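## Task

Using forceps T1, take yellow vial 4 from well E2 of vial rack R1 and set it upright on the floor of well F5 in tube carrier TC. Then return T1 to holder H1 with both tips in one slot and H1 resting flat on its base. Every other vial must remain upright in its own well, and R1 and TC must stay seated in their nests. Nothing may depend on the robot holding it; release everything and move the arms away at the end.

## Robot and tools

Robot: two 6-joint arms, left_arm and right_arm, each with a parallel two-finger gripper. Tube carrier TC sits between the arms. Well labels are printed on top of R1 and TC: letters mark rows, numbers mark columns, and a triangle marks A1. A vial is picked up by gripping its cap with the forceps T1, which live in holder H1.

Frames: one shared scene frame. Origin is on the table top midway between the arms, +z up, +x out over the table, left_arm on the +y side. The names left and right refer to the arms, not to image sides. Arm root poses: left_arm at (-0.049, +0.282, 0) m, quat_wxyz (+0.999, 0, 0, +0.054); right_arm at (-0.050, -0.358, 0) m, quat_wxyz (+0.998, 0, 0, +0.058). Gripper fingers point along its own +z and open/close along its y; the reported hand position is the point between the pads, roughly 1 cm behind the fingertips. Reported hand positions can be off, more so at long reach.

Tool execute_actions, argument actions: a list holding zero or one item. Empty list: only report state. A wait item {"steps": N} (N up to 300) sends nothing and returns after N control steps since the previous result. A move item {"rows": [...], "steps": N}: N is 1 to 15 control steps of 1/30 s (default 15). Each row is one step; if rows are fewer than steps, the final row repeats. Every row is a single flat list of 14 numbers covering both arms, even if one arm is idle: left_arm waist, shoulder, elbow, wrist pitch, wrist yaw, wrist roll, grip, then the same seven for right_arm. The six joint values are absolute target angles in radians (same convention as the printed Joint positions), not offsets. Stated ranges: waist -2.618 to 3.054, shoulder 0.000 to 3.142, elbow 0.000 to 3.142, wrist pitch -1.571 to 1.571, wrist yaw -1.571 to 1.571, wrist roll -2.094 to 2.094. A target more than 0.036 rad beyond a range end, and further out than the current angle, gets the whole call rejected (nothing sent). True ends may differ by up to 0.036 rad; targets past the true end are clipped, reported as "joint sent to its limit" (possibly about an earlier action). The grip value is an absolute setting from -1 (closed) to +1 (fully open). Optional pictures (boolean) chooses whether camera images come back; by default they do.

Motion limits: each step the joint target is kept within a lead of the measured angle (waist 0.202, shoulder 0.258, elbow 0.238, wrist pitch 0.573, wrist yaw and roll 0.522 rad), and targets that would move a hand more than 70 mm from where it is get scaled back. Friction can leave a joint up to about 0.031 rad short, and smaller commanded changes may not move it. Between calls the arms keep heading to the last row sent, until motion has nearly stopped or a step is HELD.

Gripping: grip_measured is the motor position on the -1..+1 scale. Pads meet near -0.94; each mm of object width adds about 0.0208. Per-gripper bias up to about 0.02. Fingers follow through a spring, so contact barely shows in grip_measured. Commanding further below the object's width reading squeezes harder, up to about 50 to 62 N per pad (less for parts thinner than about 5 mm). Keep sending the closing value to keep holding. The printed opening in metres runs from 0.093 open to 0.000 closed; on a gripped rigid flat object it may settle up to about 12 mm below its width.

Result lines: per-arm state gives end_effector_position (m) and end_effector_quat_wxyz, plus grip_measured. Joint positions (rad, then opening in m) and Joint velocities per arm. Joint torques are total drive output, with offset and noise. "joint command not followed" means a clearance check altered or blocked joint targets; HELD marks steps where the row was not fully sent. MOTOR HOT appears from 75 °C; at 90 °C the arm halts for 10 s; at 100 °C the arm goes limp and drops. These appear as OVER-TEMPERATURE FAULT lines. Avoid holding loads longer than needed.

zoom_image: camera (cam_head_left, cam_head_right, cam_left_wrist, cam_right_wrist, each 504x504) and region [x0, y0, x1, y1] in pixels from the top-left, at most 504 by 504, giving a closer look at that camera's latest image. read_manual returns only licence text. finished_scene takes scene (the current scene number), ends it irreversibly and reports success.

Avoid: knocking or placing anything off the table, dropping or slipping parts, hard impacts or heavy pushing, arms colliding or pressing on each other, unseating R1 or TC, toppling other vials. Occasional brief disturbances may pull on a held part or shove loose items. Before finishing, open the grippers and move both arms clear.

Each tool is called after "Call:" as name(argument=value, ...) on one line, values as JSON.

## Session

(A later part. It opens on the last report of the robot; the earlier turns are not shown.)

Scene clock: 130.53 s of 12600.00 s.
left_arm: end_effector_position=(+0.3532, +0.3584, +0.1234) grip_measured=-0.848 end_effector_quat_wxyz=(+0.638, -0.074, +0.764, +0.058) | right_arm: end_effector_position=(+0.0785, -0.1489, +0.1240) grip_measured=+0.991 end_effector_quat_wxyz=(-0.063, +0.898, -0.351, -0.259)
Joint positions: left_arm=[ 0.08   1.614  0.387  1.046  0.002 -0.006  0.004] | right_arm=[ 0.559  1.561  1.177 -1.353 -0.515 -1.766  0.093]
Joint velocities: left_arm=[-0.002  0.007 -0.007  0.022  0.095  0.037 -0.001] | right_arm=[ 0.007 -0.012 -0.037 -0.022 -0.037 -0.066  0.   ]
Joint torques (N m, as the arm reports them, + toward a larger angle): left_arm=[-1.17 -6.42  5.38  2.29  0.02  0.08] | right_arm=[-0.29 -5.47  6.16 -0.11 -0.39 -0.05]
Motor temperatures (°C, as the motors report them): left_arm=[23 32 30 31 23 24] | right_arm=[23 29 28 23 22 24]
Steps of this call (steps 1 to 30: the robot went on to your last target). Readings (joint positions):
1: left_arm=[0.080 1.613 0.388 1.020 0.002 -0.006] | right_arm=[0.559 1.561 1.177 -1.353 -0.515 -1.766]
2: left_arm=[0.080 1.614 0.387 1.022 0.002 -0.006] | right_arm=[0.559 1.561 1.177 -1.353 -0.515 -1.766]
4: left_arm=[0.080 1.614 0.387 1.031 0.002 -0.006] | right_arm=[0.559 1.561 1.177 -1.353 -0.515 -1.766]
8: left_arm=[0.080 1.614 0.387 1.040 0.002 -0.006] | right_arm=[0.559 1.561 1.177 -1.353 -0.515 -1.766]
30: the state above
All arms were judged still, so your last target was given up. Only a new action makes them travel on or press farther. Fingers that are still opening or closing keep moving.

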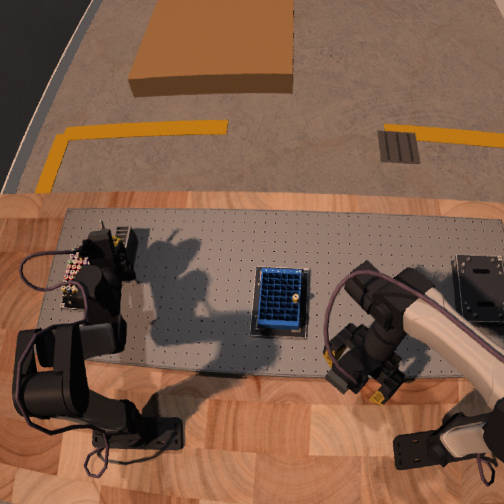

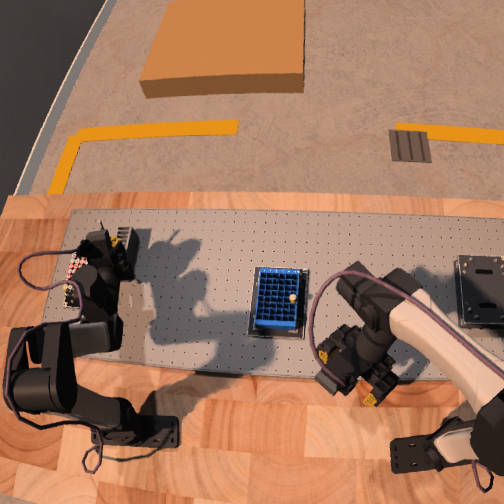

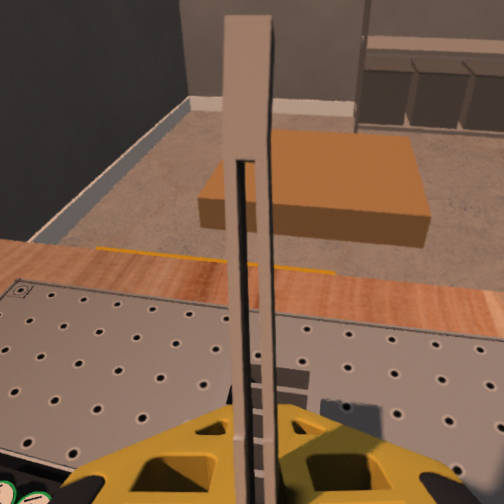

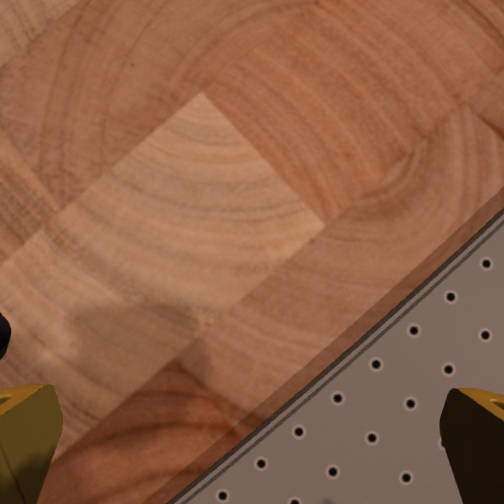

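No slide, so it's in a slot. Release.

Call:
execute_actions(actions=[{"rows": [[0.07,1.62,0.375,1.07,0,0,0.3,0.559,1.561,1.177,-1.353,-0.515,-1.766,1]], "steps": 15}], pictures=false)

Call:
execute_actions(actions=[{"steps": 20}])

Scene clock: 133.53 s of 12600.00 s.
left_arm: end_effector_position=(+0.3534, +0.3584, +0.1244) grip_measured=+0.299 end_effector_quat_wxyz=(+0.639, -0.074, +0.763, +0.058) | right_arm: end_effector_position=(+0.0785, -0.1489, +0.1240) grip_measured=+0.991 end_effector_quat_wxyz=(-0.063, +0.898, -0.351, -0.259)
Joint positions: left_arm=[ 0.08   1.614  0.387  1.05   0.002 -0.006  0.06 ] | right_arm=[ 0.559  1.561  1.177 -1.353 -0.515 -1.766  0.093]
Joint velocities: left_arm=[ 0.002 -0.012 -0.002 -0.022  0.007  0.007  0.   ] | right_arm=[-0.012 -0.007  0.007  0.022  0.022 -0.007 -0.002]
Joint torques (N m, as the arm reports them, + toward a larger angle): left_arm=[-1.16 -6.27  5.53  2.23  0.    0.09] | right_arm=[-0.18 -5.62  5.88 -0.12 -0.36 -0.03]
Motor temperatures (°C, as the motors report them): left_arm=[23 32 30 32 23 24] | right_arm=[23 29 29 23 22 24]
Steps of this call (steps 1 to 75: nothing new was sent; steps 76 to 90: all 15 steps of this action). Readings (joint positions):
76: left_arm=[0.080 1.614 0.387 1.046 0.002 -0.006] | right_arm=[0.559 1.561 1.177 -1.353 -0.515 -1.766]
77: left_arm=[0.080 1.614 0.387 1.046 0.002 -0.006] | right_arm=[0.559 1.561 1.177 -1.353 -0.515 -1.766]
79: left_arm=[0.080 1.614 0.387 1.048 0.002 -0.006] | right_arm=[0.559 1.561 1.177 -1.353 -0.515 -1.766]
83: left_arm=[0.080 1.614 0.387 1.050 0.002 -0.006] | right_arm=[0.559 1.561 1.177 -1.353 -0.515 -1.766]
90: the state above

Scene clock: 134.20 s of 12600.00 s.
left_arm: end_effector_position=(+0.3534, +0.3584, +0.1244) grip_measured=+0.299 end_effector_quat_wxyz=(+0.639, -0.074, +0.763, +0.058) | right_arm: end_effector_position=(+0.0785, -0.1489, +0.1240) grip_measured=+0.991 end_effector_quat_wxyz=(-0.063, +0.898, -0.351, -0.259)
Joint positions: left_arm=[ 0.08   1.614  0.387  1.05   0.002 -0.006  0.06 ] | right_arm=[ 0.559  1.561  1.177 -1.353 -0.515 -1.766  0.093]
Joint velocities: left_arm=[-0.007 -0.007 -0.012 -0.081 -0.007 -0.037 -0.001] | right_arm=[-0.002 -0.012  0.002 -0.051 -0.037 -0.066 -0.001]
Joint torques (N m, as the arm reports them, + toward a larger angle): left_arm=[-1.23 -6.22  5.44  2.26  0.    0.02] | right_arm=[ 0.03 -5.3   6.2  -0.1  -0.44 -0.05]
Motor temperatures (°C, as the motors report them): left_arm=[23 32 30 32 23 24] | right_arm=[23 29 29 23 22 24]
Steps of this call (steps 1 to 15: the robot went on to your last target; steps 16 to 20: nothing new was sent). Readings (joint positions):
1: left_arm=[0.080 1.614 0.387 1.050 0.002 -0.006] | right_arm=[0.559 1.561 1.177 -1.353 -0.515 -1.766]
2: left_arm=[0.080 1.614 0.387 1.050 0.002 -0.006] | right_arm=[0.559 1.561 1.177 -1.353 -0.515 -1.766]
4: left_arm=[0.080 1.614 0.387 1.050 0.002 -0.006] | right_arm=[0.559 1.561 1.177 -1.353 -0.515 -1.766]
8: left_arm=[0.080 1.614 0.387 1.050 0.002 -0.006] | right_arm=[0.559 1.561 1.177 -1.353 -0.515 -1.766]
20: the state above
All arms were judged still, so your last target was given up. Only a new action makes them travel on or press farther. Fingers that are still opening or closing keep moving.

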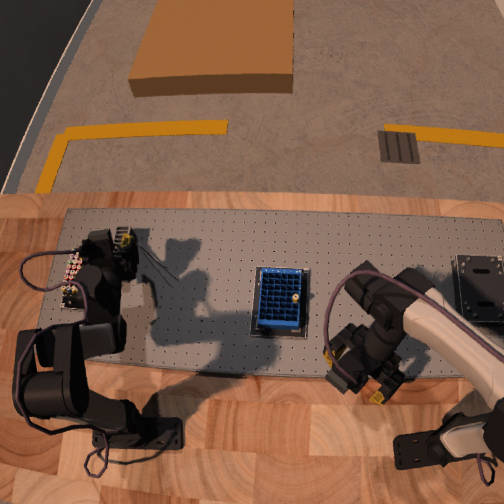

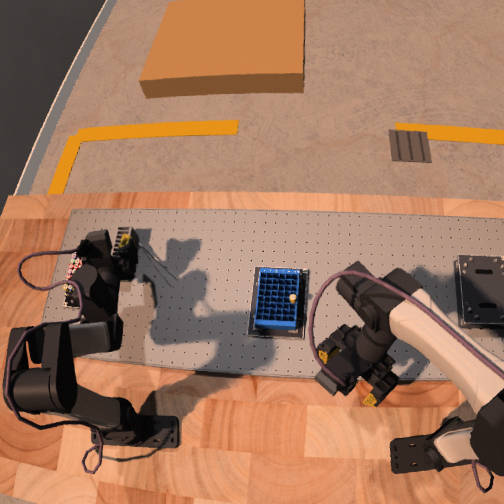

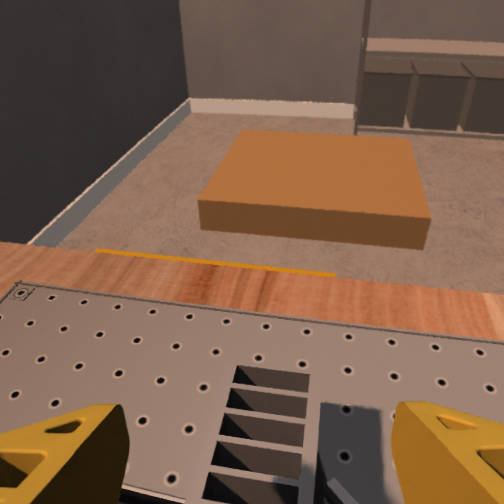

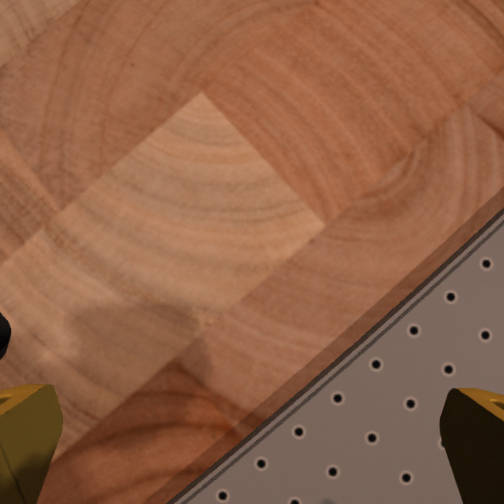

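Call:
execute_actions(actions=[{"rows": [[0.0,1.6,1.4,0.5,0,0,1,0.559,1.561,1.177,-1.353,-0.515,-1.766,1]], "steps": 15}], pictures=false)

Call:
execute_actions(actions=[{"rows": [[-0.146,1.761,1.679,-1.489,0,-0.038,1,0.559,1.561,1.177,-1.353,-0.515,-1.766,1]], "steps": 15}], pictures=false)

Call:
execute_actions(actions=[{"steps": 60}])

Scene clock: 139.73 s of 12600.00 s.
left_arm: end_effector_position=(+0.4678, +0.3411, +0.4241) grip_measured=+1.000 end_effector_quat_wxyz=(+0.787, -0.037, +0.614, +0.043) | right_arm: end_effector_position=(+0.0785, -0.1489, +0.1240) grip_measured=+0.991 end_effector_quat_wxyz=(-0.063, +0.898, -0.351, -0.259)
Joint positions: left_arm=[ 0.005  1.619  1.331  0.535 -0.001 -0.006  0.093] | right_arm=[ 0.559  1.561  1.177 -1.353 -0.515 -1.766  0.093]
Joint velocities: left_arm=[ 0.002 -0.115  1.277 -0.022  0.022 -0.051  0.   ] | right_arm=[ 0.007  0.002 -0.017 -0.007 -0.007 -0.081 -0.   ]
Joint torques (N m, as the arm reports them, + toward a larger angle): left_arm=[ -0.97 -10.66   8.45   1.53   0.03   0.1 ] | right_arm=[-0.22 -5.43  5.95 -0.09 -0.39 -0.01]
Motor temperatures (°C, as the motors report them): left_arm=[23 32 30 32 23 24] | right_arm=[23 30 29 23 22 24]
Steps of this call (steps 1 to 90: nothing new was sent; then 2.03 s passed at rest; steps 91 to 105: all 15 steps of this action). Readings (joint positions):
91: left_arm=[0.070 1.609 0.421 0.968 -0.004 -0.006] | right_arm=[0.559 1.561 1.177 -1.353 -0.515 -1.766]
92: left_arm=[0.051 1.613 0.489 0.851 -0.006 -0.006] | right_arm=[0.559 1.561 1.177 -1.353 -0.515 -1.766]
94: left_arm=[0.017 1.620 0.638 0.695 -0.003 -0.006] | right_arm=[0.559 1.561 1.177 -1.353 -0.515 -1.766]
98: left_arm=[0.005 1.620 0.922 0.583 -0.001 -0.006] | right_arm=[0.559 1.561 1.177 -1.353 -0.515 -1.766]
105: the state above

Scene clock: 140.23 s of 12600.00 s.
left_arm: end_effector_position=(+0.4665, +0.2651, +0.2680) grip_measured=+1.000 end_effector_quat_wxyz=(+0.458, +0.003, +0.889, -0.014) | right_arm: end_effector_position=(+0.0785, -0.1489, +0.1240) grip_measured=+0.991 end_effector_quat_wxyz=(-0.063, +0.898, -0.351, -0.259)
Joint positions: left_arm=[-0.142  1.754  1.654 -0.519  0.    -0.026  0.093] | right_arm=[ 0.559  1.561  1.177 -1.353 -0.515 -1.766  0.093]
Joint velocities: left_arm=[-0.007  0.134 -0.002 -2.571 -0.066 -0.022  0.   ] | right_arm=[-0.002 -0.012  0.007  0.051 -0.051  0.037 -0.   ]
Joint torques (N m, as the arm reports them, + toward a larger angle): left_arm=[ -0.77 -11.3   10.76   1.88   0.02  -0.05] | right_arm=[-0.21 -5.73  6.05 -0.16 -0.38 -0.01]
Motor temperatures (°C, as the motors report them): left_arm=[23 32 30 32 23 24] | right_arm=[23 30 29 23 22 24]
Steps of this call (steps 1 to 15: all 15 steps of this action). Readings (joint positions):
1: left_arm=[-0.006 1.622 1.388 0.489 -0.008 -0.008] | right_arm=[0.559 1.561 1.177 -1.353 -0.515 -1.766]
2: left_arm=[-0.027 1.635 1.459 0.422 -0.013 -0.012] | right_arm=[0.559 1.561 1.177 -1.353 -0.515 -1.766]
4: left_arm=[-0.084 1.675 1.586 0.280 -0.011 -0.017] | right_arm=[0.559 1.561 1.177 -1.353 -0.515 -1.766]
8: left_arm=[-0.140 1.707 1.652 0.025 -0.000 -0.021] | right_arm=[0.559 1.561 1.177 -1.353 -0.515 -1.766]
15: the state above

Scene clock: 142.23 s of 12600.00 s.
left_arm: end_effector_position=(+0.2686, +0.2716, +0.1628) grip_measured=+1.000 end_effector_quat_wxyz=(-0.008, +0.001, +1.000, +0.000) | right_arm: end_effector_position=(+0.0785, -0.1489, +0.1240) grip_measured=+0.991 end_effector_quat_wxyz=(-0.063, +0.898, -0.351, -0.259)
Joint positions: left_arm=[-0.142  1.765  1.654 -1.475  0.    -0.031  0.093] | right_arm=[ 0.559  1.561  1.177 -1.353 -0.515 -1.766  0.093]
Joint velocities: left_arm=[-0.012  0.007  0.007  0.066 -0.037 -0.022  0.   ] | right_arm=[ 0.007  0.002  0.012 -0.051  0.037 -0.022  0.001]
Joint torques (N m, as the arm reports them, + toward a larger angle): left_arm=[-0.94 -9.62  9.51  0.2   0.03 -0.05] | right_arm=[-0.08 -5.44  6.13 -0.11 -0.38 -0.02]
Motor temperatures (°C, as the motors report them): left_arm=[23 32 30 32 23 24] | right_arm=[23 30 29 23 22 24]
Steps of this call (steps 1 to 45: the robot went on to your last target; steps 46 to 60: nothing new was sent). Readings (joint positions):
1: left_arm=[-0.142 1.759 1.654 -0.606 0.000 -0.027] | right_arm=[0.559 1.561 1.177 -1.353 -0.515 -1.766]
2: left_arm=[-0.142 1.762 1.654 -0.695 0.000 -0.027] | right_arm=[0.559 1.561 1.177 -1.353 -0.515 -1.766]
4: left_arm=[-0.142 1.765 1.654 -0.870 0.000 -0.028] | right_arm=[0.559 1.561 1.177 -1.353 -0.515 -1.766]
8: left_arm=[-0.142 1.765 1.654 -1.203 0.000 -0.029] | right_arm=[0.559 1.561 1.177 -1.353 -0.515 -1.766]
60: the state above
All arms were judged still, so your last target was given up. Only a new action makes them travel on or press farther. Fingers that are still opening or closing keep moving.

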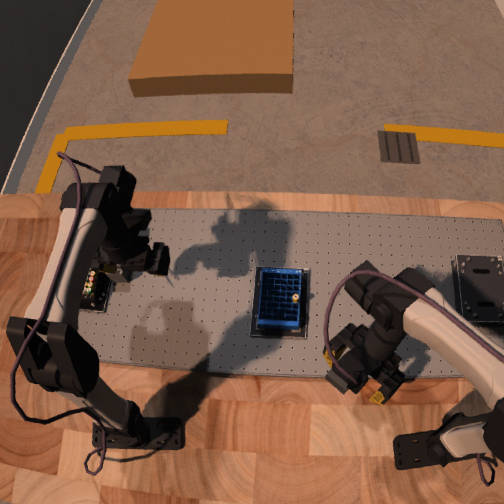

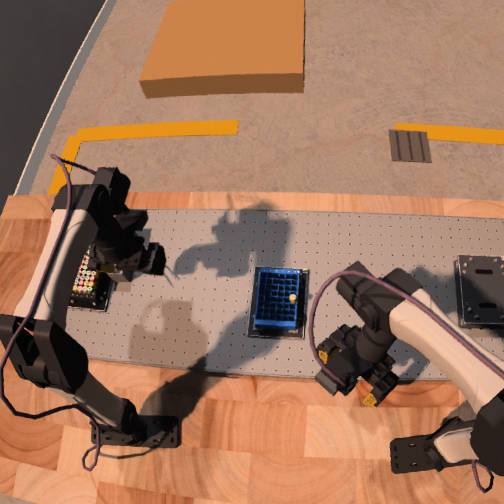

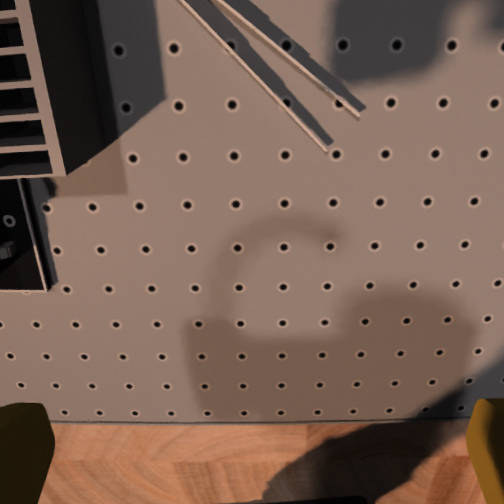

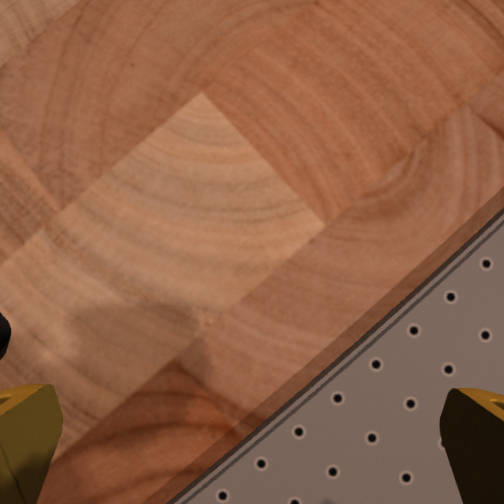

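Call:
execute_actions(actions=[{"rows": [[-0.146,2.045,1.69,-1.19,0,-0.85,1,0.559,1.561,1.177,-1.353,-0.515,-1.766,1]], "steps": 15}], pictures=false)

Call:
execute_actions(actions=[{"steps": 40}])

Scene clock: 154.13 s of 12600.00 s.
left_arm: end_effector_position=(+0.3405, +0.2693, +0.0676) grip_measured=+1.000 end_effector_quat_wxyz=(-0.011, -0.372, +0.928, +0.005) | right_arm: end_effector_position=(+0.0785, -0.1489, +0.1240) grip_measured=+0.991 end_effector_quat_wxyz=(-0.063, +0.898, -0.351, -0.259)
Joint positions: left_arm=[-0.142  2.066  1.683 -1.212  0.    -0.795  0.093] | right_arm=[ 0.559  1.561  1.177 -1.353 -0.515 -1.766  0.093]
Joint velocities: left_arm=[-0.012 -0.144  0.007  0.022 -0.007 -0.33   0.   ] | right_arm=[-0.007  0.007  0.002 -0.037 -0.007  0.051 -0.001]
Joint torques (N m, as the arm reports them, + toward a larger angle): left_arm=[ -0.91 -13.48   7.81   0.38  -0.07   0.01] | right_arm=[ 0.06 -5.57  5.93 -0.01 -0.39 -0.07]
Motor temperatures (°C, as the motors report them): left_arm=[23 33 31 29 23 24] | right_arm=[23 30 29 23 22 24]
Steps of this call (steps 1 to 90: nothing new was sent; then 8.40 s passed at rest; steps 91 to 105: all 15 steps of this action). Readings (joint positions):
91: left_arm=[-0.142 1.780 1.659 -1.468 0.000 -0.082] | right_arm=[0.559 1.561 1.177 -1.353 -0.515 -1.766]
92: left_arm=[-0.142 1.807 1.670 -1.446 0.000 -0.147] | right_arm=[0.559 1.561 1.177 -1.353 -0.515 -1.766]
94: left_arm=[-0.142 1.894 1.683 -1.379 0.000 -0.294] | right_arm=[0.559 1.561 1.177 -1.353 -0.515 -1.766]
98: left_arm=[-0.142 2.063 1.683 -1.259 0.000 -0.611] | right_arm=[0.559 1.561 1.177 -1.353 -0.515 -1.766]
105: the state above

Scene clock: 155.47 s of 12600.00 s.
left_arm: end_effector_position=(+0.3428, +0.2692, +0.0702) grip_measured=+1.000 end_effector_quat_wxyz=(-0.004, -0.394, +0.919, +0.002) | right_arm: end_effector_position=(+0.0785, -0.1489, +0.1240) grip_measured=+0.991 end_effector_quat_wxyz=(-0.063, +0.898, -0.351, -0.259)
Joint positions: left_arm=[-0.142  2.059  1.683 -1.204  0.    -0.843  0.093] | right_arm=[ 0.559  1.561  1.177 -1.353 -0.515 -1.766  0.093]
Joint velocities: left_arm=[-0.007  0.012 -0.007  0.007 -0.022 -0.022  0.   ] | right_arm=[-0.012 -0.007  0.007 -0.066 -0.022 -0.022 -0.001]
Joint torques (N m, as the arm reports them, + toward a larger angle): left_arm=[ -0.95 -13.59   8.04   0.43  -0.03  -0.06] | right_arm=[ 0.05 -5.57  6.22 -0.05 -0.44  0.04]
Motor temperatures (°C, as the motors report them): left_arm=[23 34 31 29 23 24] | right_arm=[23 30 29 23 22 24]
Steps of this call (steps 1 to 30: the robot went on to your last target; steps 31 to 40: nothing new was sent). Readings (joint positions):
1: left_arm=[-0.142 2.062 1.683 -1.210 0.000 -0.805] | right_arm=[0.559 1.561 1.177 -1.353 -0.515 -1.766]
2: left_arm=[-0.142 2.060 1.683 -1.208 0.000 -0.812] | right_arm=[0.559 1.561 1.177 -1.353 -0.515 -1.766]
4: left_arm=[-0.142 2.059 1.683 -1.207 0.000 -0.823] | right_arm=[0.559 1.561 1.177 -1.353 -0.515 -1.766]
8: left_arm=[-0.142 2.059 1.683 -1.205 0.000 -0.835] | right_arm=[0.559 1.561 1.177 -1.353 -0.515 -1.766]
40: the state above
All arms were judged still, so your last target was given up. Only a new action makes them travel on or press farther. Fingers that are still opening or closing keep moving.

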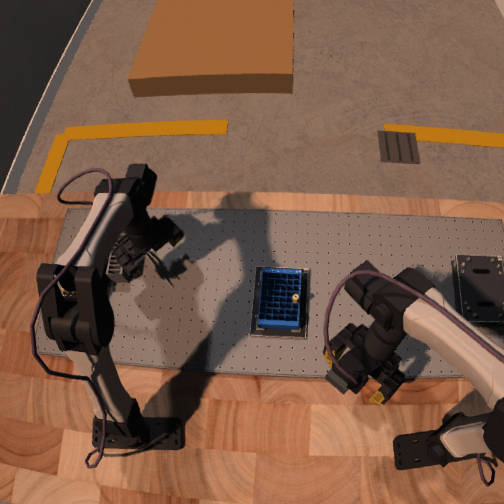

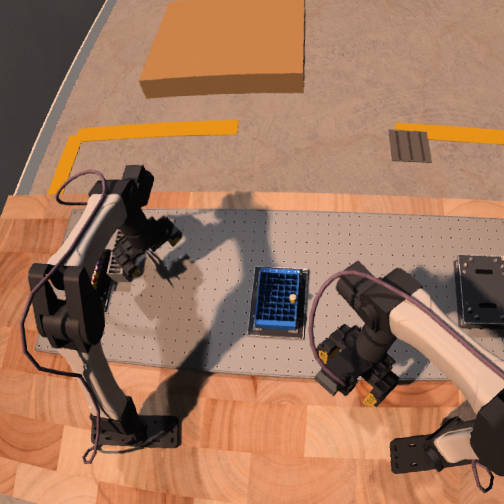

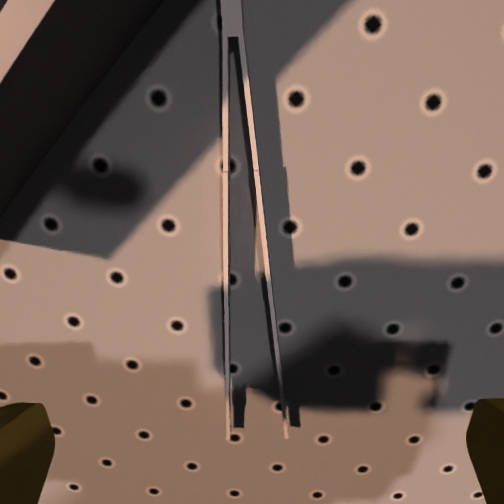

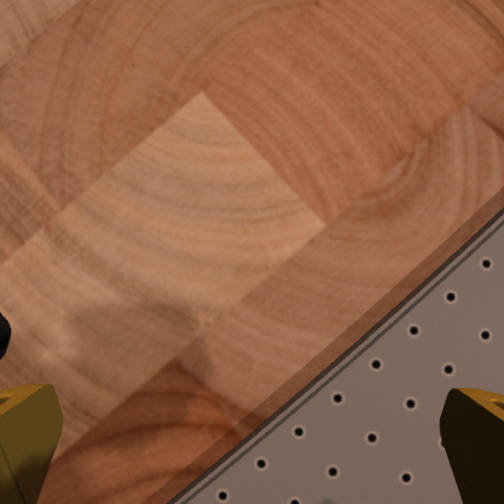

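Call:
execute_actions(actions=[{"rows": [[-0.146,2.085,1.565,-1.03,0,-0.85,0.5,0.559,1.561,1.177,-1.353,-0.515,-1.766,1]], "steps": 15}], pictures=false)

Call:
execute_actions(actions=[{"steps": 25}])

Scene clock: 159.67 s of 12600.00 s.
left_arm: end_effector_position=(+0.3449, +0.2691, +0.0292) grip_measured=+0.501 end_effector_quat_wxyz=(-0.001, -0.394, +0.919, +0.000) | right_arm: end_effector_position=(+0.0785, -0.1489, +0.1240) grip_measured=+0.991 end_effector_quat_wxyz=(-0.063, +0.898, -0.351, -0.259)
Joint positions: left_arm=[-0.142  2.095  1.571 -1.05   0.    -0.843  0.069] | right_arm=[ 0.559  1.561  1.177 -1.353 -0.515 -1.766  0.093]
Joint velocities: left_arm=[ 0.002  0.002  0.017  0.051  0.007 -0.095 -0.   ] | right_arm=[-0.002 -0.007  0.017 -0.037 -0.037 -0.007  0.   ]
Joint torques (N m, as the arm reports them, + toward a larger angle): left_arm=[ -0.95 -13.39   6.72   0.4   -0.01  -0.05] | right_arm=[-0.12 -5.43  5.89 -0.06 -0.43 -0.03]
Motor temperatures (°C, as the motors report them): left_arm=[23 35 31 28 23 24] | right_arm=[23 30 29 23 22 24]
Steps of this call (steps 1 to 90: nothing new was sent; then 0.70 s passed at rest; steps 91 to 105: all 15 steps of this action). Readings (joint positions):
91: left_arm=[-0.142 2.057 1.665 -1.178 0.000 -0.843] | right_arm=[0.559 1.561 1.177 -1.353 -0.515 -1.766]
92: left_arm=[-0.142 2.055 1.640 -1.145 0.000 -0.843] | right_arm=[0.559 1.561 1.177 -1.353 -0.515 -1.766]
94: left_arm=[-0.142 2.067 1.598 -1.108 0.000 -0.843] | right_arm=[0.559 1.561 1.177 -1.353 -0.515 -1.766]
98: left_arm=[-0.142 2.094 1.572 -1.076 0.000 -0.843] | right_arm=[0.559 1.561 1.177 -1.353 -0.515 -1.766]
105: the state above

Scene clock: 160.50 s of 12600.00 s.
left_arm: end_effector_position=(+0.3462, +0.2691, +0.0292) grip_measured=+0.501 end_effector_quat_wxyz=(+0.001, -0.394, +0.919, -0.001) | right_arm: end_effector_position=(+0.0785, -0.1489, +0.1240) grip_measured=+0.991 end_effector_quat_wxyz=(-0.063, +0.898, -0.351, -0.259)
Joint positions: left_arm=[-0.142  2.095  1.571 -1.044  0.    -0.843  0.069] | right_arm=[ 0.559  1.561  1.177 -1.353 -0.515 -1.766  0.093]
Joint velocities: left_arm=[-0.002 -0.007  0.012 -0.037 -0.081  0.022  0.   ] | right_arm=[-0.002  0.002  0.012  0.022  0.007 -0.007 -0.001]
Joint torques (N m, as the arm reports them, + toward a larger angle): left_arm=[ -0.98 -13.3    6.68   0.47  -0.02  -0.04] | right_arm=[ 0.   -5.38  6.21 -0.1  -0.41 -0.06]
Motor temperatures (°C, as the motors report them): left_arm=[23 35 31 28 23 24] | right_arm=[23 30 29 23 22 24]
Steps of this call (steps 1 to 15: the robot went on to your last target; steps 16 to 25: nothing new was sent). Readings (joint positions):
1: left_arm=[-0.142 2.095 1.571 -1.049 0.000 -0.843] | right_arm=[0.559 1.561 1.177 -1.353 -0.515 -1.766]
2: left_arm=[-0.142 2.095 1.571 -1.048 0.000 -0.843] | right_arm=[0.559 1.561 1.177 -1.353 -0.515 -1.766]
4: left_arm=[-0.142 2.095 1.571 -1.046 0.000 -0.843] | right_arm=[0.559 1.561 1.177 -1.353 -0.515 -1.766]
8: left_arm=[-0.142 2.095 1.571 -1.045 0.000 -0.843] | right_arm=[0.559 1.561 1.177 -1.353 -0.515 -1.766]
25: the state above
All arms were judged still, so your last target was given up. Only a new action makes them travel on or press farther. Fingers that are still opening or closing keep moving.

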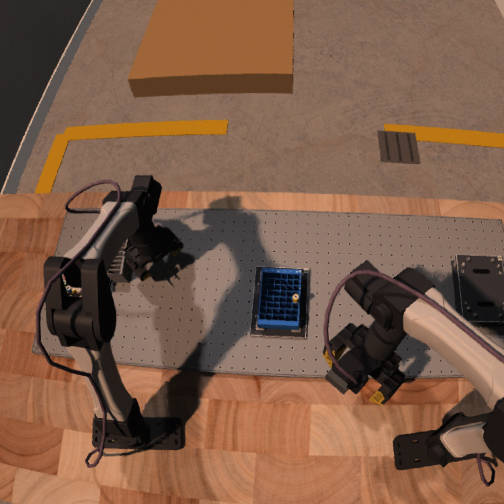

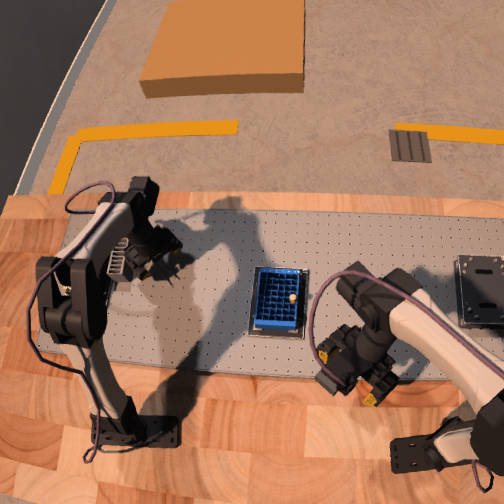

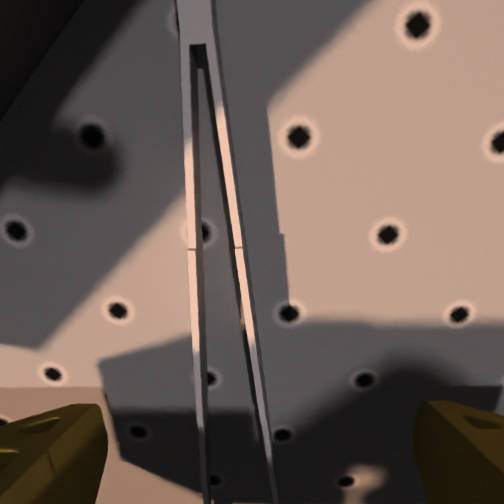

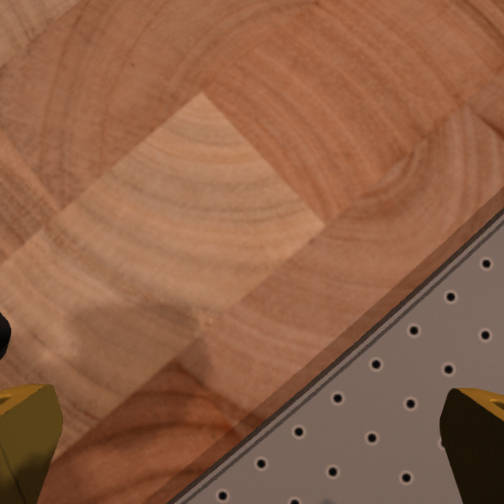

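Lower ~5 mm more, then close.

Call:
execute_actions(actions=[{"rows": [[-0.146,2.095,1.535,-1.02,0,-0.85,0.5,0.559,1.561,1.177,-1.353,-0.515,-1.766,1]], "steps": 15}], pictures=false)

Call:
execute_actions(actions=[{"rows": [[-0.146,2.095,1.545,-1.02,0,-0.85,-0.9,0.559,1.561,1.177,-1.353,-0.515,-1.766,1]], "steps": 15}], pictures=false)

Call:
execute_actions(actions=[{"steps": 15}])

Scene clock: 164.47 s of 12600.00 s.
left_arm: end_effector_position=(+0.3415, +0.2692, +0.0238) grip_measured=+0.501 end_effector_quat_wxyz=(-0.004, -0.394, +0.919, +0.002) | right_arm: end_effector_position=(+0.0785, -0.1489, +0.1240) grip_measured=+0.991 end_effector_quat_wxyz=(-0.063, +0.898, -0.351, -0.259)
Joint positions: left_arm=[-0.142  2.095  1.549 -1.034  0.    -0.843  0.069] | right_arm=[ 0.559  1.561  1.177 -1.353 -0.515 -1.766  0.093]
Joint velocities: left_arm=[-0.012 -0.002 -0.002  0.037  0.051 -0.007 -0.002] | right_arm=[ 0.002 -0.002 -0.002 -0.037  0.037 -0.007  0.001]
Joint torques (N m, as the arm reports them, + toward a larger angle): left_arm=[ -0.79 -12.45   5.96   0.4    0.    -0.08] | right_arm=[ 0.07 -5.47  6.25 -0.04 -0.41 -0.02]
Motor temperatures (°C, as the motors report them): left_arm=[23 36 31 28 23 24] | right_arm=[23 30 29 23 22 24]
Steps of this call (steps 1 to 90: nothing new was sent; then 0.47 s passed at rest; steps 91 to 105: all 15 steps of this action). Readings (joint positions):
91: left_arm=[-0.142 2.095 1.568 -1.041 0.000 -0.843] | right_arm=[0.559 1.561 1.177 -1.353 -0.515 -1.766]
92: left_arm=[-0.142 2.095 1.564 -1.038 0.000 -0.843] | right_arm=[0.559 1.561 1.177 -1.353 -0.515 -1.766]
94: left_arm=[-0.142 2.095 1.554 -1.036 0.000 -0.843] | right_arm=[0.559 1.561 1.177 -1.353 -0.515 -1.766]
98: left_arm=[-0.142 2.095 1.549 -1.036 0.000 -0.843] | right_arm=[0.559 1.561 1.177 -1.353 -0.515 -1.766]
105: the state above

Scene clock: 164.97 s of 12600.00 s.
left_arm: end_effector_position=(+0.3416, +0.2692, +0.0238) grip_measured=-0.895 end_effector_quat_wxyz=(-0.004, -0.394, +0.919, +0.002) | right_arm: end_effector_position=(+0.0785, -0.1489, +0.1240) grip_measured=+0.991 end_effector_quat_wxyz=(-0.063, +0.898, -0.351, -0.259)
Joint positions: left_arm=[-0.142  2.095  1.549 -1.034  0.    -0.844  0.002] | right_arm=[ 0.559  1.561  1.177 -1.353 -0.515 -1.766  0.093]
Joint velocities: left_arm=[ 0.002 -0.012  0.012 -0.007  0.022 -0.037  0.001] | right_arm=[-0.017 -0.007  0.002 -0.022 -0.007  0.007 -0.001]
Joint torques (N m, as the arm reports them, + toward a larger angle): left_arm=[ -0.88 -12.42   6.94   0.43  -0.01  -0.08] | right_arm=[-0.16 -5.33  6.13 -0.04 -0.39 -0.06]
Motor temperatures (°C, as the motors report them): left_arm=[23 36 31 28 23 24] | right_arm=[23 30 29 23 22 24]
Steps of this call (steps 1 to 15: all 15 steps of this action). Readings (joint positions):
1: left_arm=[-0.142 2.095 1.549 -1.034 0.000 -0.843] | right_arm=[0.559 1.561 1.177 -1.353 -0.515 -1.766]
2: left_arm=[-0.142 2.095 1.549 -1.034 0.000 -0.843] | right_arm=[0.559 1.561 1.177 -1.353 -0.515 -1.766]
4: left_arm=[-0.142 2.095 1.549 -1.034 0.000 -0.843] | right_arm=[0.559 1.561 1.177 -1.353 -0.515 -1.766]
8: left_arm=[-0.142 2.095 1.549 -1.034 0.000 -0.844] | right_arm=[0.559 1.561 1.177 -1.353 -0.515 -1.766]
15: the state above

Scene clock: 165.47 s of 12600.00 s.
left_arm: end_effector_position=(+0.3416, +0.2692, +0.0238) grip_measured=-0.895 end_effector_quat_wxyz=(-0.004, -0.394, +0.919, +0.002) | right_arm: end_effector_position=(+0.0785, -0.1489, +0.1240) grip_measured=+0.991 end_effector_quat_wxyz=(-0.063, +0.898, -0.351, -0.259)
Joint positions: left_arm=[-0.142  2.095  1.549 -1.034  0.    -0.844  0.002] | right_arm=[ 0.559  1.561  1.177 -1.353 -0.515 -1.766  0.093]
Joint velocities: left_arm=[-0.022 -0.012 -0.007 -0.037  0.022  0.022  0.   ] | right_arm=[-0.007 -0.002  0.012  0.007 -0.007 -0.022 -0.001]
Joint torques (N m, as the arm reports them, + toward a larger angle): left_arm=[ -0.98 -12.66   6.9    0.43  -0.02  -0.04] | right_arm=[-0.02 -5.46  6.12 -0.05 -0.36 -0.03]
Motor temperatures (°C, as the motors report them): left_arm=[23 36 31 28 23 24] | right_arm=[23 30 29 23 22 24]
Steps of this call (steps 1 to 15: the robot went on to your last target). Readings (joint positions):
1: left_arm=[-0.142 2.095 1.549 -1.034 0.000 -0.844] | right_arm=[0.559 1.561 1.177 -1.353 -0.515 -1.766]
2: left_arm=[-0.142 2.095 1.549 -1.034 0.000 -0.844] | right_arm=[0.559 1.561 1.177 -1.353 -0.515 -1.766]
4: left_arm=[-0.142 2.095 1.549 -1.034 0.000 -0.844] | right_arm=[0.559 1.561 1.177 -1.353 -0.515 -1.766]
8: left_arm=[-0.142 2.095 1.549 -1.034 0.000 -0.844] | right_arm=[0.559 1.561 1.177 -1.353 -0.515 -1.766]
15: the state above
All arms were judged still, so your last target was given up. Only a new action makes them travel on or press farther. Fingers that are still opening or closing keep moving.

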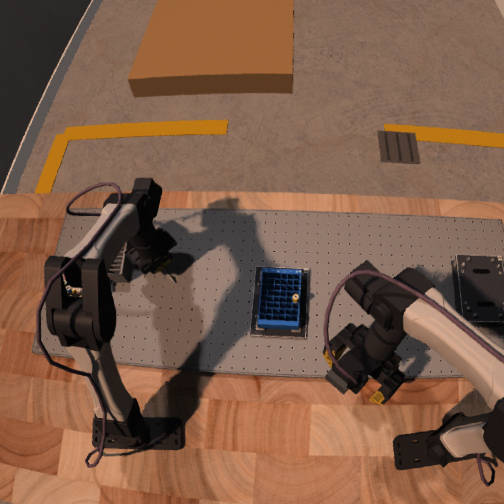

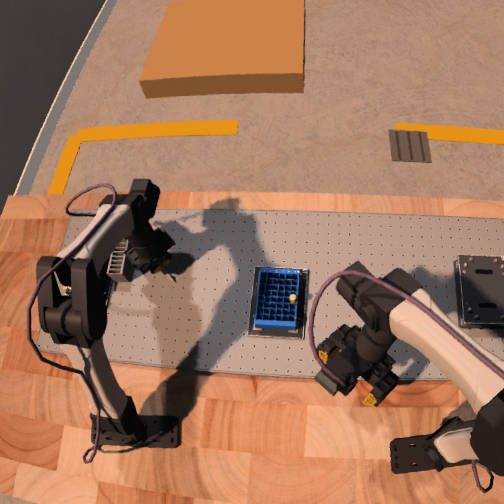

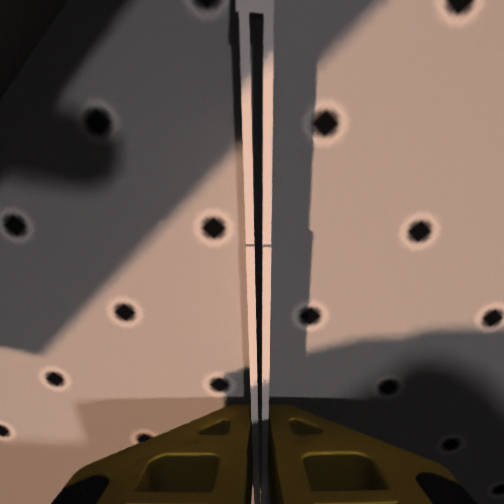

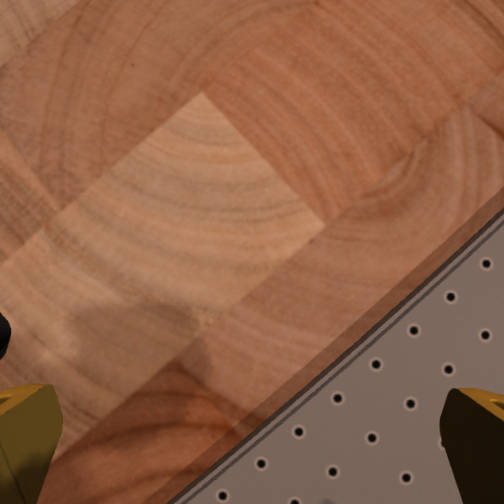

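Call:
execute_actions(actions=[{"rows": [[-0.146,1.761,1.679,-1.489,0,-0.85,-0.9,0.559,1.561,1.177,-1.353,-0.515,-1.766,1]], "steps": 15}], pictures=false)

Call:
execute_actions(actions=[{"rows": [[-0.146,1.761,1.679,0.1,0,0,-0.9,0.559,1.561,1.177,-1.353,-0.515,-1.766,1]], "steps": 15}], pictures=false)

Call:
execute_actions(actions=[{"steps": 30}], pictures=false)

Call:
execute_actions(actions=[{"rows": [[-0.1,1.74,1.5,0.3,0,0,-0.9,0.559,1.561,1.177,-1.353,-0.515,-1.766,1],[-0.1,1.74,1.5,0.3,0,0,-0.9,0.559,1.561,1.177,-1.353,-0.515,-1.766,1],[-0.1,1.74,1.5,0.3,0,0,-0.9,0.559,1.561,1.177,-1.353,-0.515,-1.766,1],[-0.1,1.74,1.5,0.3,0,0,-0.9,0.559,1.561,1.177,-1.353,-0.515,-1.766,1],[-0.05,1.72,1.3,0.5,0,0,-0.9,0.559,1.561,1.177,-1.353,-0.515,-1.766,1],[-0.05,1.72,1.3,0.5,0,0,-0.9,0.559,1.561,1.177,-1.353,-0.515,-1.766,1],[-0.05,1.72,1.3,0.5,0,0,-0.9,0.559,1.561,1.177,-1.353,-0.515,-1.766,1],[-0.05,1.72,1.3,0.5,0,0,-0.9,0.559,1.561,1.177,-1.353,-0.515,-1.766,1],[0.0,1.70,1.1,0.7,0,0,-0.9,0.559,1.561,1.177,-1.353,-0.515,-1.766,1],[0.0,1.70,1.1,0.7,0,0,-0.9,0.559,1.561,1.177,-1.353,-0.515,-1.766,1],[0.0,1.70,1.1,0.7,0,0,-0.9,0.559,1.561,1.177,-1.353,-0.515,-1.766,1],[0.0,1.70,1.1,0.7,0,0,-0.9,0.559,1.561,1.177,-1.353,-0.515,-1.766,1],[0.05,1.67,0.9,0.87,0,0,-0.9,0.559,1.561,1.177,-1.353,-0.515,-1.766,1]], "steps": 15}], pictures=false)

Call:
execute_actions(actions=[{"rows": [[0.068,1.65,0.7,1.03,0,0,-0.9,0.559,1.561,1.177,-1.353,-0.515,-1.766,1],[0.068,1.65,0.7,1.03,0,0,-0.9,0.559,1.561,1.177,-1.353,-0.515,-1.766,1],[0.068,1.65,0.7,1.03,0,0,-0.9,0.559,1.561,1.177,-1.353,-0.515,-1.766,1],[0.068,1.65,0.7,1.03,0,0,-0.9,0.559,1.561,1.177,-1.353,-0.515,-1.766,1],[0.068,1.65,0.7,1.03,0,0,-0.9,0.559,1.561,1.177,-1.353,-0.515,-1.766,1],[0.068,1.63,0.5,1.18,0,0,-0.9,0.559,1.561,1.177,-1.353,-0.515,-1.766,1],[0.068,1.63,0.5,1.18,0,0,-0.9,0.559,1.561,1.177,-1.353,-0.515,-1.766,1],[0.068,1.63,0.5,1.18,0,0,-0.9,0.559,1.561,1.177,-1.353,-0.515,-1.766,1],[0.068,1.63,0.5,1.18,0,0,-0.9,0.559,1.561,1.177,-1.353,-0.515,-1.766,1],[0.068,1.63,0.5,1.18,0,0,-0.9,0.559,1.561,1.177,-1.353,-0.515,-1.766,1],[0.068,1.607,0.329,1.30,0,0,-0.9,0.559,1.561,1.177,-1.353,-0.515,-1.766,1]], "steps": 15}], pictures=false)

Call:
execute_actions(actions=[{"steps": 40}])

Scene clock: 180.70 s of 12600.00 s.
left_arm: end_effector_position=(+0.2792, +0.2713, +0.1783) grip_measured=-0.895 end_effector_quat_wxyz=(+0.031, -0.394, +0.918, -0.015) | right_arm: end_effector_position=(+0.0785, -0.1489, +0.1240) grip_measured=+0.991 end_effector_quat_wxyz=(-0.063, +0.898, -0.351, -0.259)
Joint positions: left_arm=[-0.142  1.736  1.681 -1.447  0.    -0.844  0.002] | right_arm=[ 0.559  1.561  1.177 -1.353 -0.515 -1.766  0.093]
Joint velocities: left_arm=[-0.007  0.164  0.007 -0.271 -0.022  0.051 -0.001] | right_arm=[ 0.007 -0.007 -0.002  0.007 -0.022 -0.081 -0.001]
Joint torques (N m, as the arm reports them, + toward a larger angle): left_arm=[-0.96 -7.99  7.28  0.45 -0.02 -0.06] | right_arm=[-0.07 -5.66  6.1  -0.06 -0.4  -0.05]
Motor temperatures (°C, as the motors report them): left_arm=[23 39 31 27 23 24] | right_arm=[23 30 29 23 22 24]
Steps of this call (steps 1 to 90: nothing new was sent; then 11.73 s passed at rest; steps 91 to 105: all 15 steps of this action). Readings (joint positions):
91: left_arm=[-0.142 2.087 1.555 -1.056 0.000 -0.844] | right_arm=[0.559 1.561 1.177 -1.353 -0.515 -1.766]
92: left_arm=[-0.142 2.071 1.560 -1.097 0.000 -0.844] | right_arm=[0.559 1.561 1.177 -1.353 -0.515 -1.766]
94: left_arm=[-0.142 2.010 1.576 -1.175 0.000 -0.844] | right_arm=[0.559 1.561 1.177 -1.353 -0.515 -1.766]
98: left_arm=[-0.142 1.846 1.632 -1.308 0.000 -0.844] | right_arm=[0.559 1.561 1.177 -1.353 -0.515 -1.766]
105: the state above

Scene clock: 181.20 s of 12600.00 s.
left_arm: end_effector_position=(+0.4910, +0.2643, +0.3123) grip_measured=-0.895 end_effector_quat_wxyz=(+0.542, -0.031, +0.839, -0.038) | right_arm: end_effector_position=(+0.0785, -0.1489, +0.1240) grip_measured=+0.991 end_effector_quat_wxyz=(-0.063, +0.898, -0.351, -0.259)
Joint positions: left_arm=[-0.142  1.76   1.674 -0.337  0.    -0.106  0.002] | right_arm=[ 0.559  1.561  1.177 -1.353 -0.515 -1.766  0.093]
Joint velocities: left_arm=[ 0.007 -0.002  0.002  2.161 -0.066  0.564  0.   ] | right_arm=[ 0.012  0.002  0.012 -0.007 -0.037 -0.022 -0.001]
Joint torques (N m, as the arm reports them, + toward a larger angle): left_arm=[ -0.85 -11.1    9.68   2.1    0.04   0.06] | right_arm=[-0.01 -5.47  5.95 -0.06 -0.38 -0.01]
Motor temperatures (°C, as the motors report them): left_arm=[23 39 31 28 23 24] | right_arm=[23 30 29 23 22 24]
Steps of this call (steps 1 to 15: all 15 steps of this action). Readings (joint positions):
1: left_arm=[-0.142 1.739 1.676 -1.416 0.000 -0.785] | right_arm=[0.559 1.561 1.177 -1.353 -0.515 -1.766]
2: left_arm=[-0.142 1.743 1.674 -1.348 0.000 -0.712] | right_arm=[0.559 1.561 1.177 -1.353 -0.515 -1.766]
4: left_arm=[-0.142 1.751 1.674 -1.191 0.000 -0.566] | right_arm=[0.559 1.561 1.177 -1.353 -0.515 -1.766]
8: left_arm=[-0.142 1.759 1.674 -0.878 0.000 -0.309] | right_arm=[0.559 1.561 1.177 -1.353 -0.515 -1.766]
15: the state above

Scene clock: 182.20 s of 12600.00 s.
left_arm: end_effector_position=(+0.5123, +0.2636, +0.4092) grip_measured=-0.895 end_effector_quat_wxyz=(+0.703, +0.009, +0.711, -0.014) | right_arm: end_effector_position=(+0.0785, -0.1489, +0.1240) grip_measured=+0.991 end_effector_quat_wxyz=(-0.063, +0.898, -0.351, -0.259)
Joint positions: left_arm=[-0.142  1.76   1.674  0.075  0.    -0.007  0.002] | right_arm=[ 0.559  1.561  1.177 -1.353 -0.515 -1.766  0.093]
Joint velocities: left_arm=[ 0.007 -0.022 -0.012 -0.051 -0.007 -0.125 -0.001] | right_arm=[-0.007 -0.007  0.002 -0.051  0.022 -0.037  0.001]
Joint torques (N m, as the arm reports them, + toward a larger angle): left_arm=[ -0.82 -11.     9.77   2.3    0.01   0.1 ] | right_arm=[-0.09 -5.51  6.18 -0.06 -0.38  0.  ]
Motor temperatures (°C, as the motors report them): left_arm=[23 39 31 28 23 24] | right_arm=[23 30 29 23 22 24]
Steps of this call (steps 1 to 30: the robot went on to your last target). Readings (joint positions):
1: left_arm=[-0.142 1.760 1.674 -0.260 0.000 -0.088] | right_arm=[0.559 1.561 1.177 -1.353 -0.515 -1.766]
2: left_arm=[-0.142 1.760 1.674 -0.189 0.000 -0.072] | right_arm=[0.559 1.561 1.177 -1.353 -0.515 -1.766]
4: left_arm=[-0.142 1.760 1.674 -0.081 0.000 -0.048] | right_arm=[0.559 1.561 1.177 -1.353 -0.515 -1.766]
8: left_arm=[-0.142 1.760 1.674 0.020 0.000 -0.024] | right_arm=[0.559 1.561 1.177 -1.353 -0.515 -1.766]
30: the state above
All arms were judged still, so your last target was given up. Only a new action makes them travel on or press farther. Fingers that are still opening or closing keep moving.

Scene clock: 182.70 s of 12600.00 s.
left_arm: end_effector_position=(+0.4627, +0.3529, +0.2372) grip_measured=-0.895 end_effector_quat_wxyz=(+0.682, -0.052, +0.728, +0.044) | right_arm: end_effector_position=(+0.0785, -0.1489, +0.1240) grip_measured=+0.991 end_effector_quat_wxyz=(-0.063, +0.898, -0.351, -0.259)
Joint positions: left_arm=[ 0.03   1.698  0.953  0.679  0.002 -0.006  0.002] | right_arm=[ 0.559  1.561  1.177 -1.353 -0.515 -1.766  0.093]
Joint velocities: left_arm=[ 0.383 -0.12  -1.238  0.857 -0.081 -0.037 -0.001] | right_arm=[-0.012 -0.007  0.012  0.007  0.037 -0.022 -0.001]
Joint torques (N m, as the arm reports them, + toward a larger angle): left_arm=[ -0.78 -11.66  10.57   2.67   0.03   0.06] | right_arm=[-0.04 -5.76  6.16 -0.06 -0.35 -0.06]
Motor temperatures (°C, as the motors report them): left_arm=[23 39 31 28 23 24] | right_arm=[23 30 29 23 22 24]
Steps of this call (steps 1 to 15: all 15 steps of this action). Readings (joint positions):
1: left_arm=[-0.139 1.755 1.644 0.119 0.002 -0.007] | right_arm=[0.559 1.561 1.177 -1.353 -0.515 -1.766]
2: left_arm=[-0.133 1.742 1.598 0.164 0.003 -0.007] | right_arm=[0.559 1.561 1.177 -1.353 -0.515 -1.766]
4: left_arm=[-0.117 1.736 1.539 0.206 0.003 -0.007] | right_arm=[0.559 1.561 1.177 -1.353 -0.515 -1.766]
8: left_arm=[-0.064 1.725 1.334 0.366 0.003 -0.006] | right_arm=[0.559 1.561 1.177 -1.353 -0.515 -1.766]
15: the state above

Scene clock: 183.20 s of 12600.00 s.
left_arm: end_effector_position=(+0.3474, +0.3515, +0.1375) grip_measured=-0.895 end_effector_quat_wxyz=(+0.673, -0.066, +0.735, +0.056) | right_arm: end_effector_position=(+0.0785, -0.1489, +0.1240) grip_measured=+0.991 end_effector_quat_wxyz=(-0.063, +0.898, -0.351, -0.259)
Joint positions: left_arm=[ 0.065  1.623  0.339  1.196 -0.    -0.006  0.002] | right_arm=[ 0.559  1.561  1.177 -1.353 -0.515 -1.766  0.093]
Joint velocities: left_arm=[ 0.002  0.012 -0.354  0.198  0.037 -0.037  0.   ] | right_arm=[-0.017  0.007  0.022  0.007 -0.037  0.037 -0.001]
Joint torques (N m, as the arm reports them, + toward a larger angle): left_arm=[-0.38 -7.88  7.18  2.74  0.06  0.08] | right_arm=[ 0.12 -5.58  6.03 -0.09 -0.36 -0.05]
Motor temperatures (°C, as the motors report them): left_arm=[23 39 31 28 23 24] | right_arm=[23 30 29 23 22 24]
Steps of this call (steps 1 to 15: all 15 steps of this action). Readings (joint positions):
1: left_arm=[0.042 1.694 0.893 0.740 0.002 -0.006] | right_arm=[0.559 1.561 1.177 -1.353 -0.515 -1.766]
2: left_arm=[0.052 1.681 0.821 0.800 0.001 -0.006] | right_arm=[0.559 1.561 1.177 -1.353 -0.515 -1.766]
4: left_arm=[0.064 1.673 0.724 0.861 -0.000 -0.006] | right_arm=[0.559 1.561 1.177 -1.353 -0.515 -1.766]
8: left_arm=[0.065 1.648 0.560 1.017 -0.000 -0.006] | right_arm=[0.559 1.561 1.177 -1.353 -0.515 -1.766]
15: the state above

Scene clock: 184.53 s of 12600.00 s.
left_arm: end_effector_position=(+0.3465, +0.3514, +0.1536) grip_measured=-0.895 end_effector_quat_wxyz=(+0.698, -0.064, +0.711, +0.058) | right_arm: end_effector_position=(+0.0785, -0.1489, +0.1240) grip_measured=+0.991 end_effector_quat_wxyz=(-0.063, +0.898, -0.351, -0.259)
Joint positions: left_arm=[ 0.065  1.623  0.33   1.275 -0.    -0.006  0.002] | right_arm=[ 0.559  1.561  1.177 -1.353 -0.515 -1.766  0.093]
Joint velocities: left_arm=[-0.007 -0.012 -0.017  0.037  0.007 -0.037  0.   ] | right_arm=[-0.002 -0.002  0.012  0.007 -0.037  0.022 -0.   ]
Joint torques (N m, as the arm reports them, + toward a larger angle): left_arm=[-0.39 -7.89  5.94  2.26  0.06  0.1 ] | right_arm=[-0.25 -5.56  6.15 -0.13 -0.37 -0.01]
Motor temperatures (°C, as the motors report them): left_arm=[23 39 31 29 23 24] | right_arm=[23 30 29 23 22 24]
Steps of this call (steps 1 to 30: the robot went on to your last target; steps 31 to 40: nothing new was sent). Readings (joint positions):
1: left_arm=[0.065 1.623 0.332 1.203 -0.000 -0.006] | right_arm=[0.559 1.561 1.177 -1.353 -0.515 -1.766]
2: left_arm=[0.065 1.623 0.330 1.213 -0.000 -0.006] | right_arm=[0.559 1.561 1.177 -1.353 -0.515 -1.766]
4: left_arm=[0.065 1.623 0.330 1.237 -0.000 -0.006] | right_arm=[0.559 1.561 1.177 -1.353 -0.515 -1.766]
8: left_arm=[0.065 1.623 0.330 1.262 -0.000 -0.006] | right_arm=[0.559 1.561 1.177 -1.353 -0.515 -1.766]
40: the state above
All arms were judged still, so your last target was given up. Only a new action makes them travel on or press farther. Fingers that are still opening or closing keep moving.

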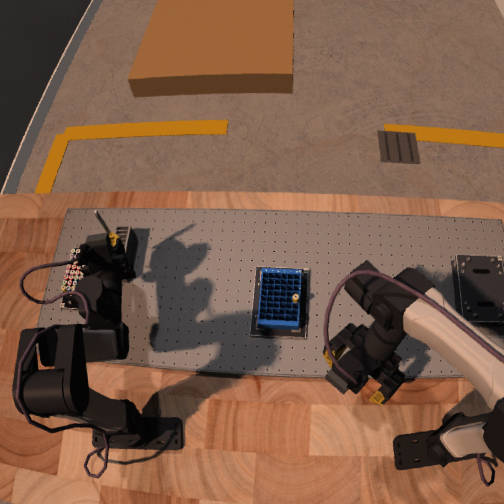

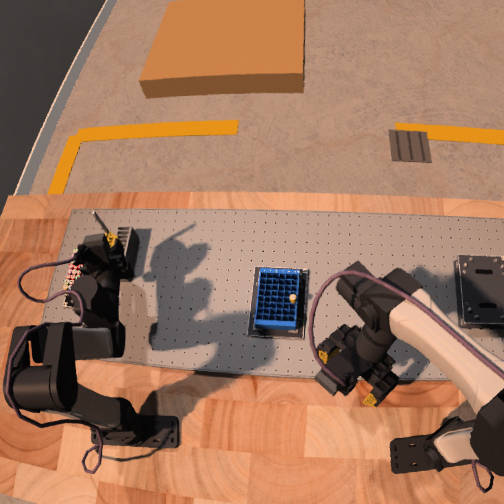

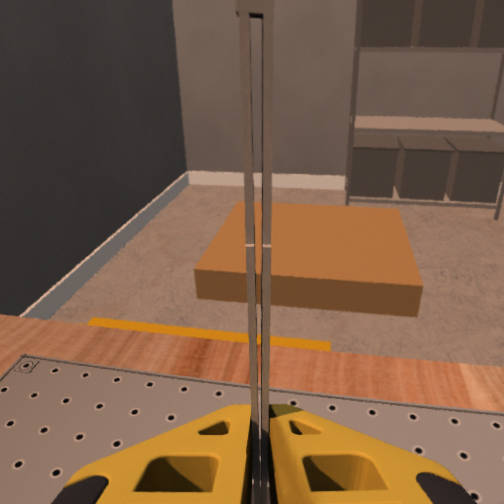

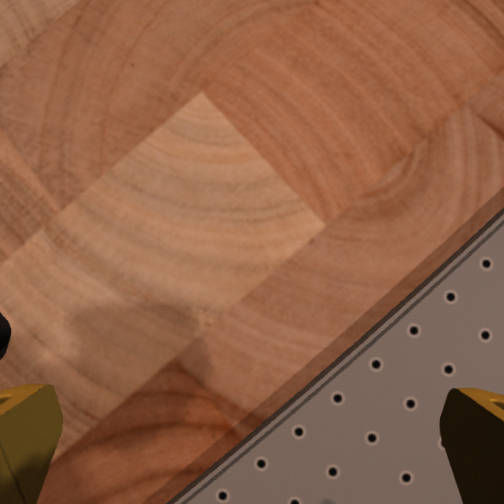

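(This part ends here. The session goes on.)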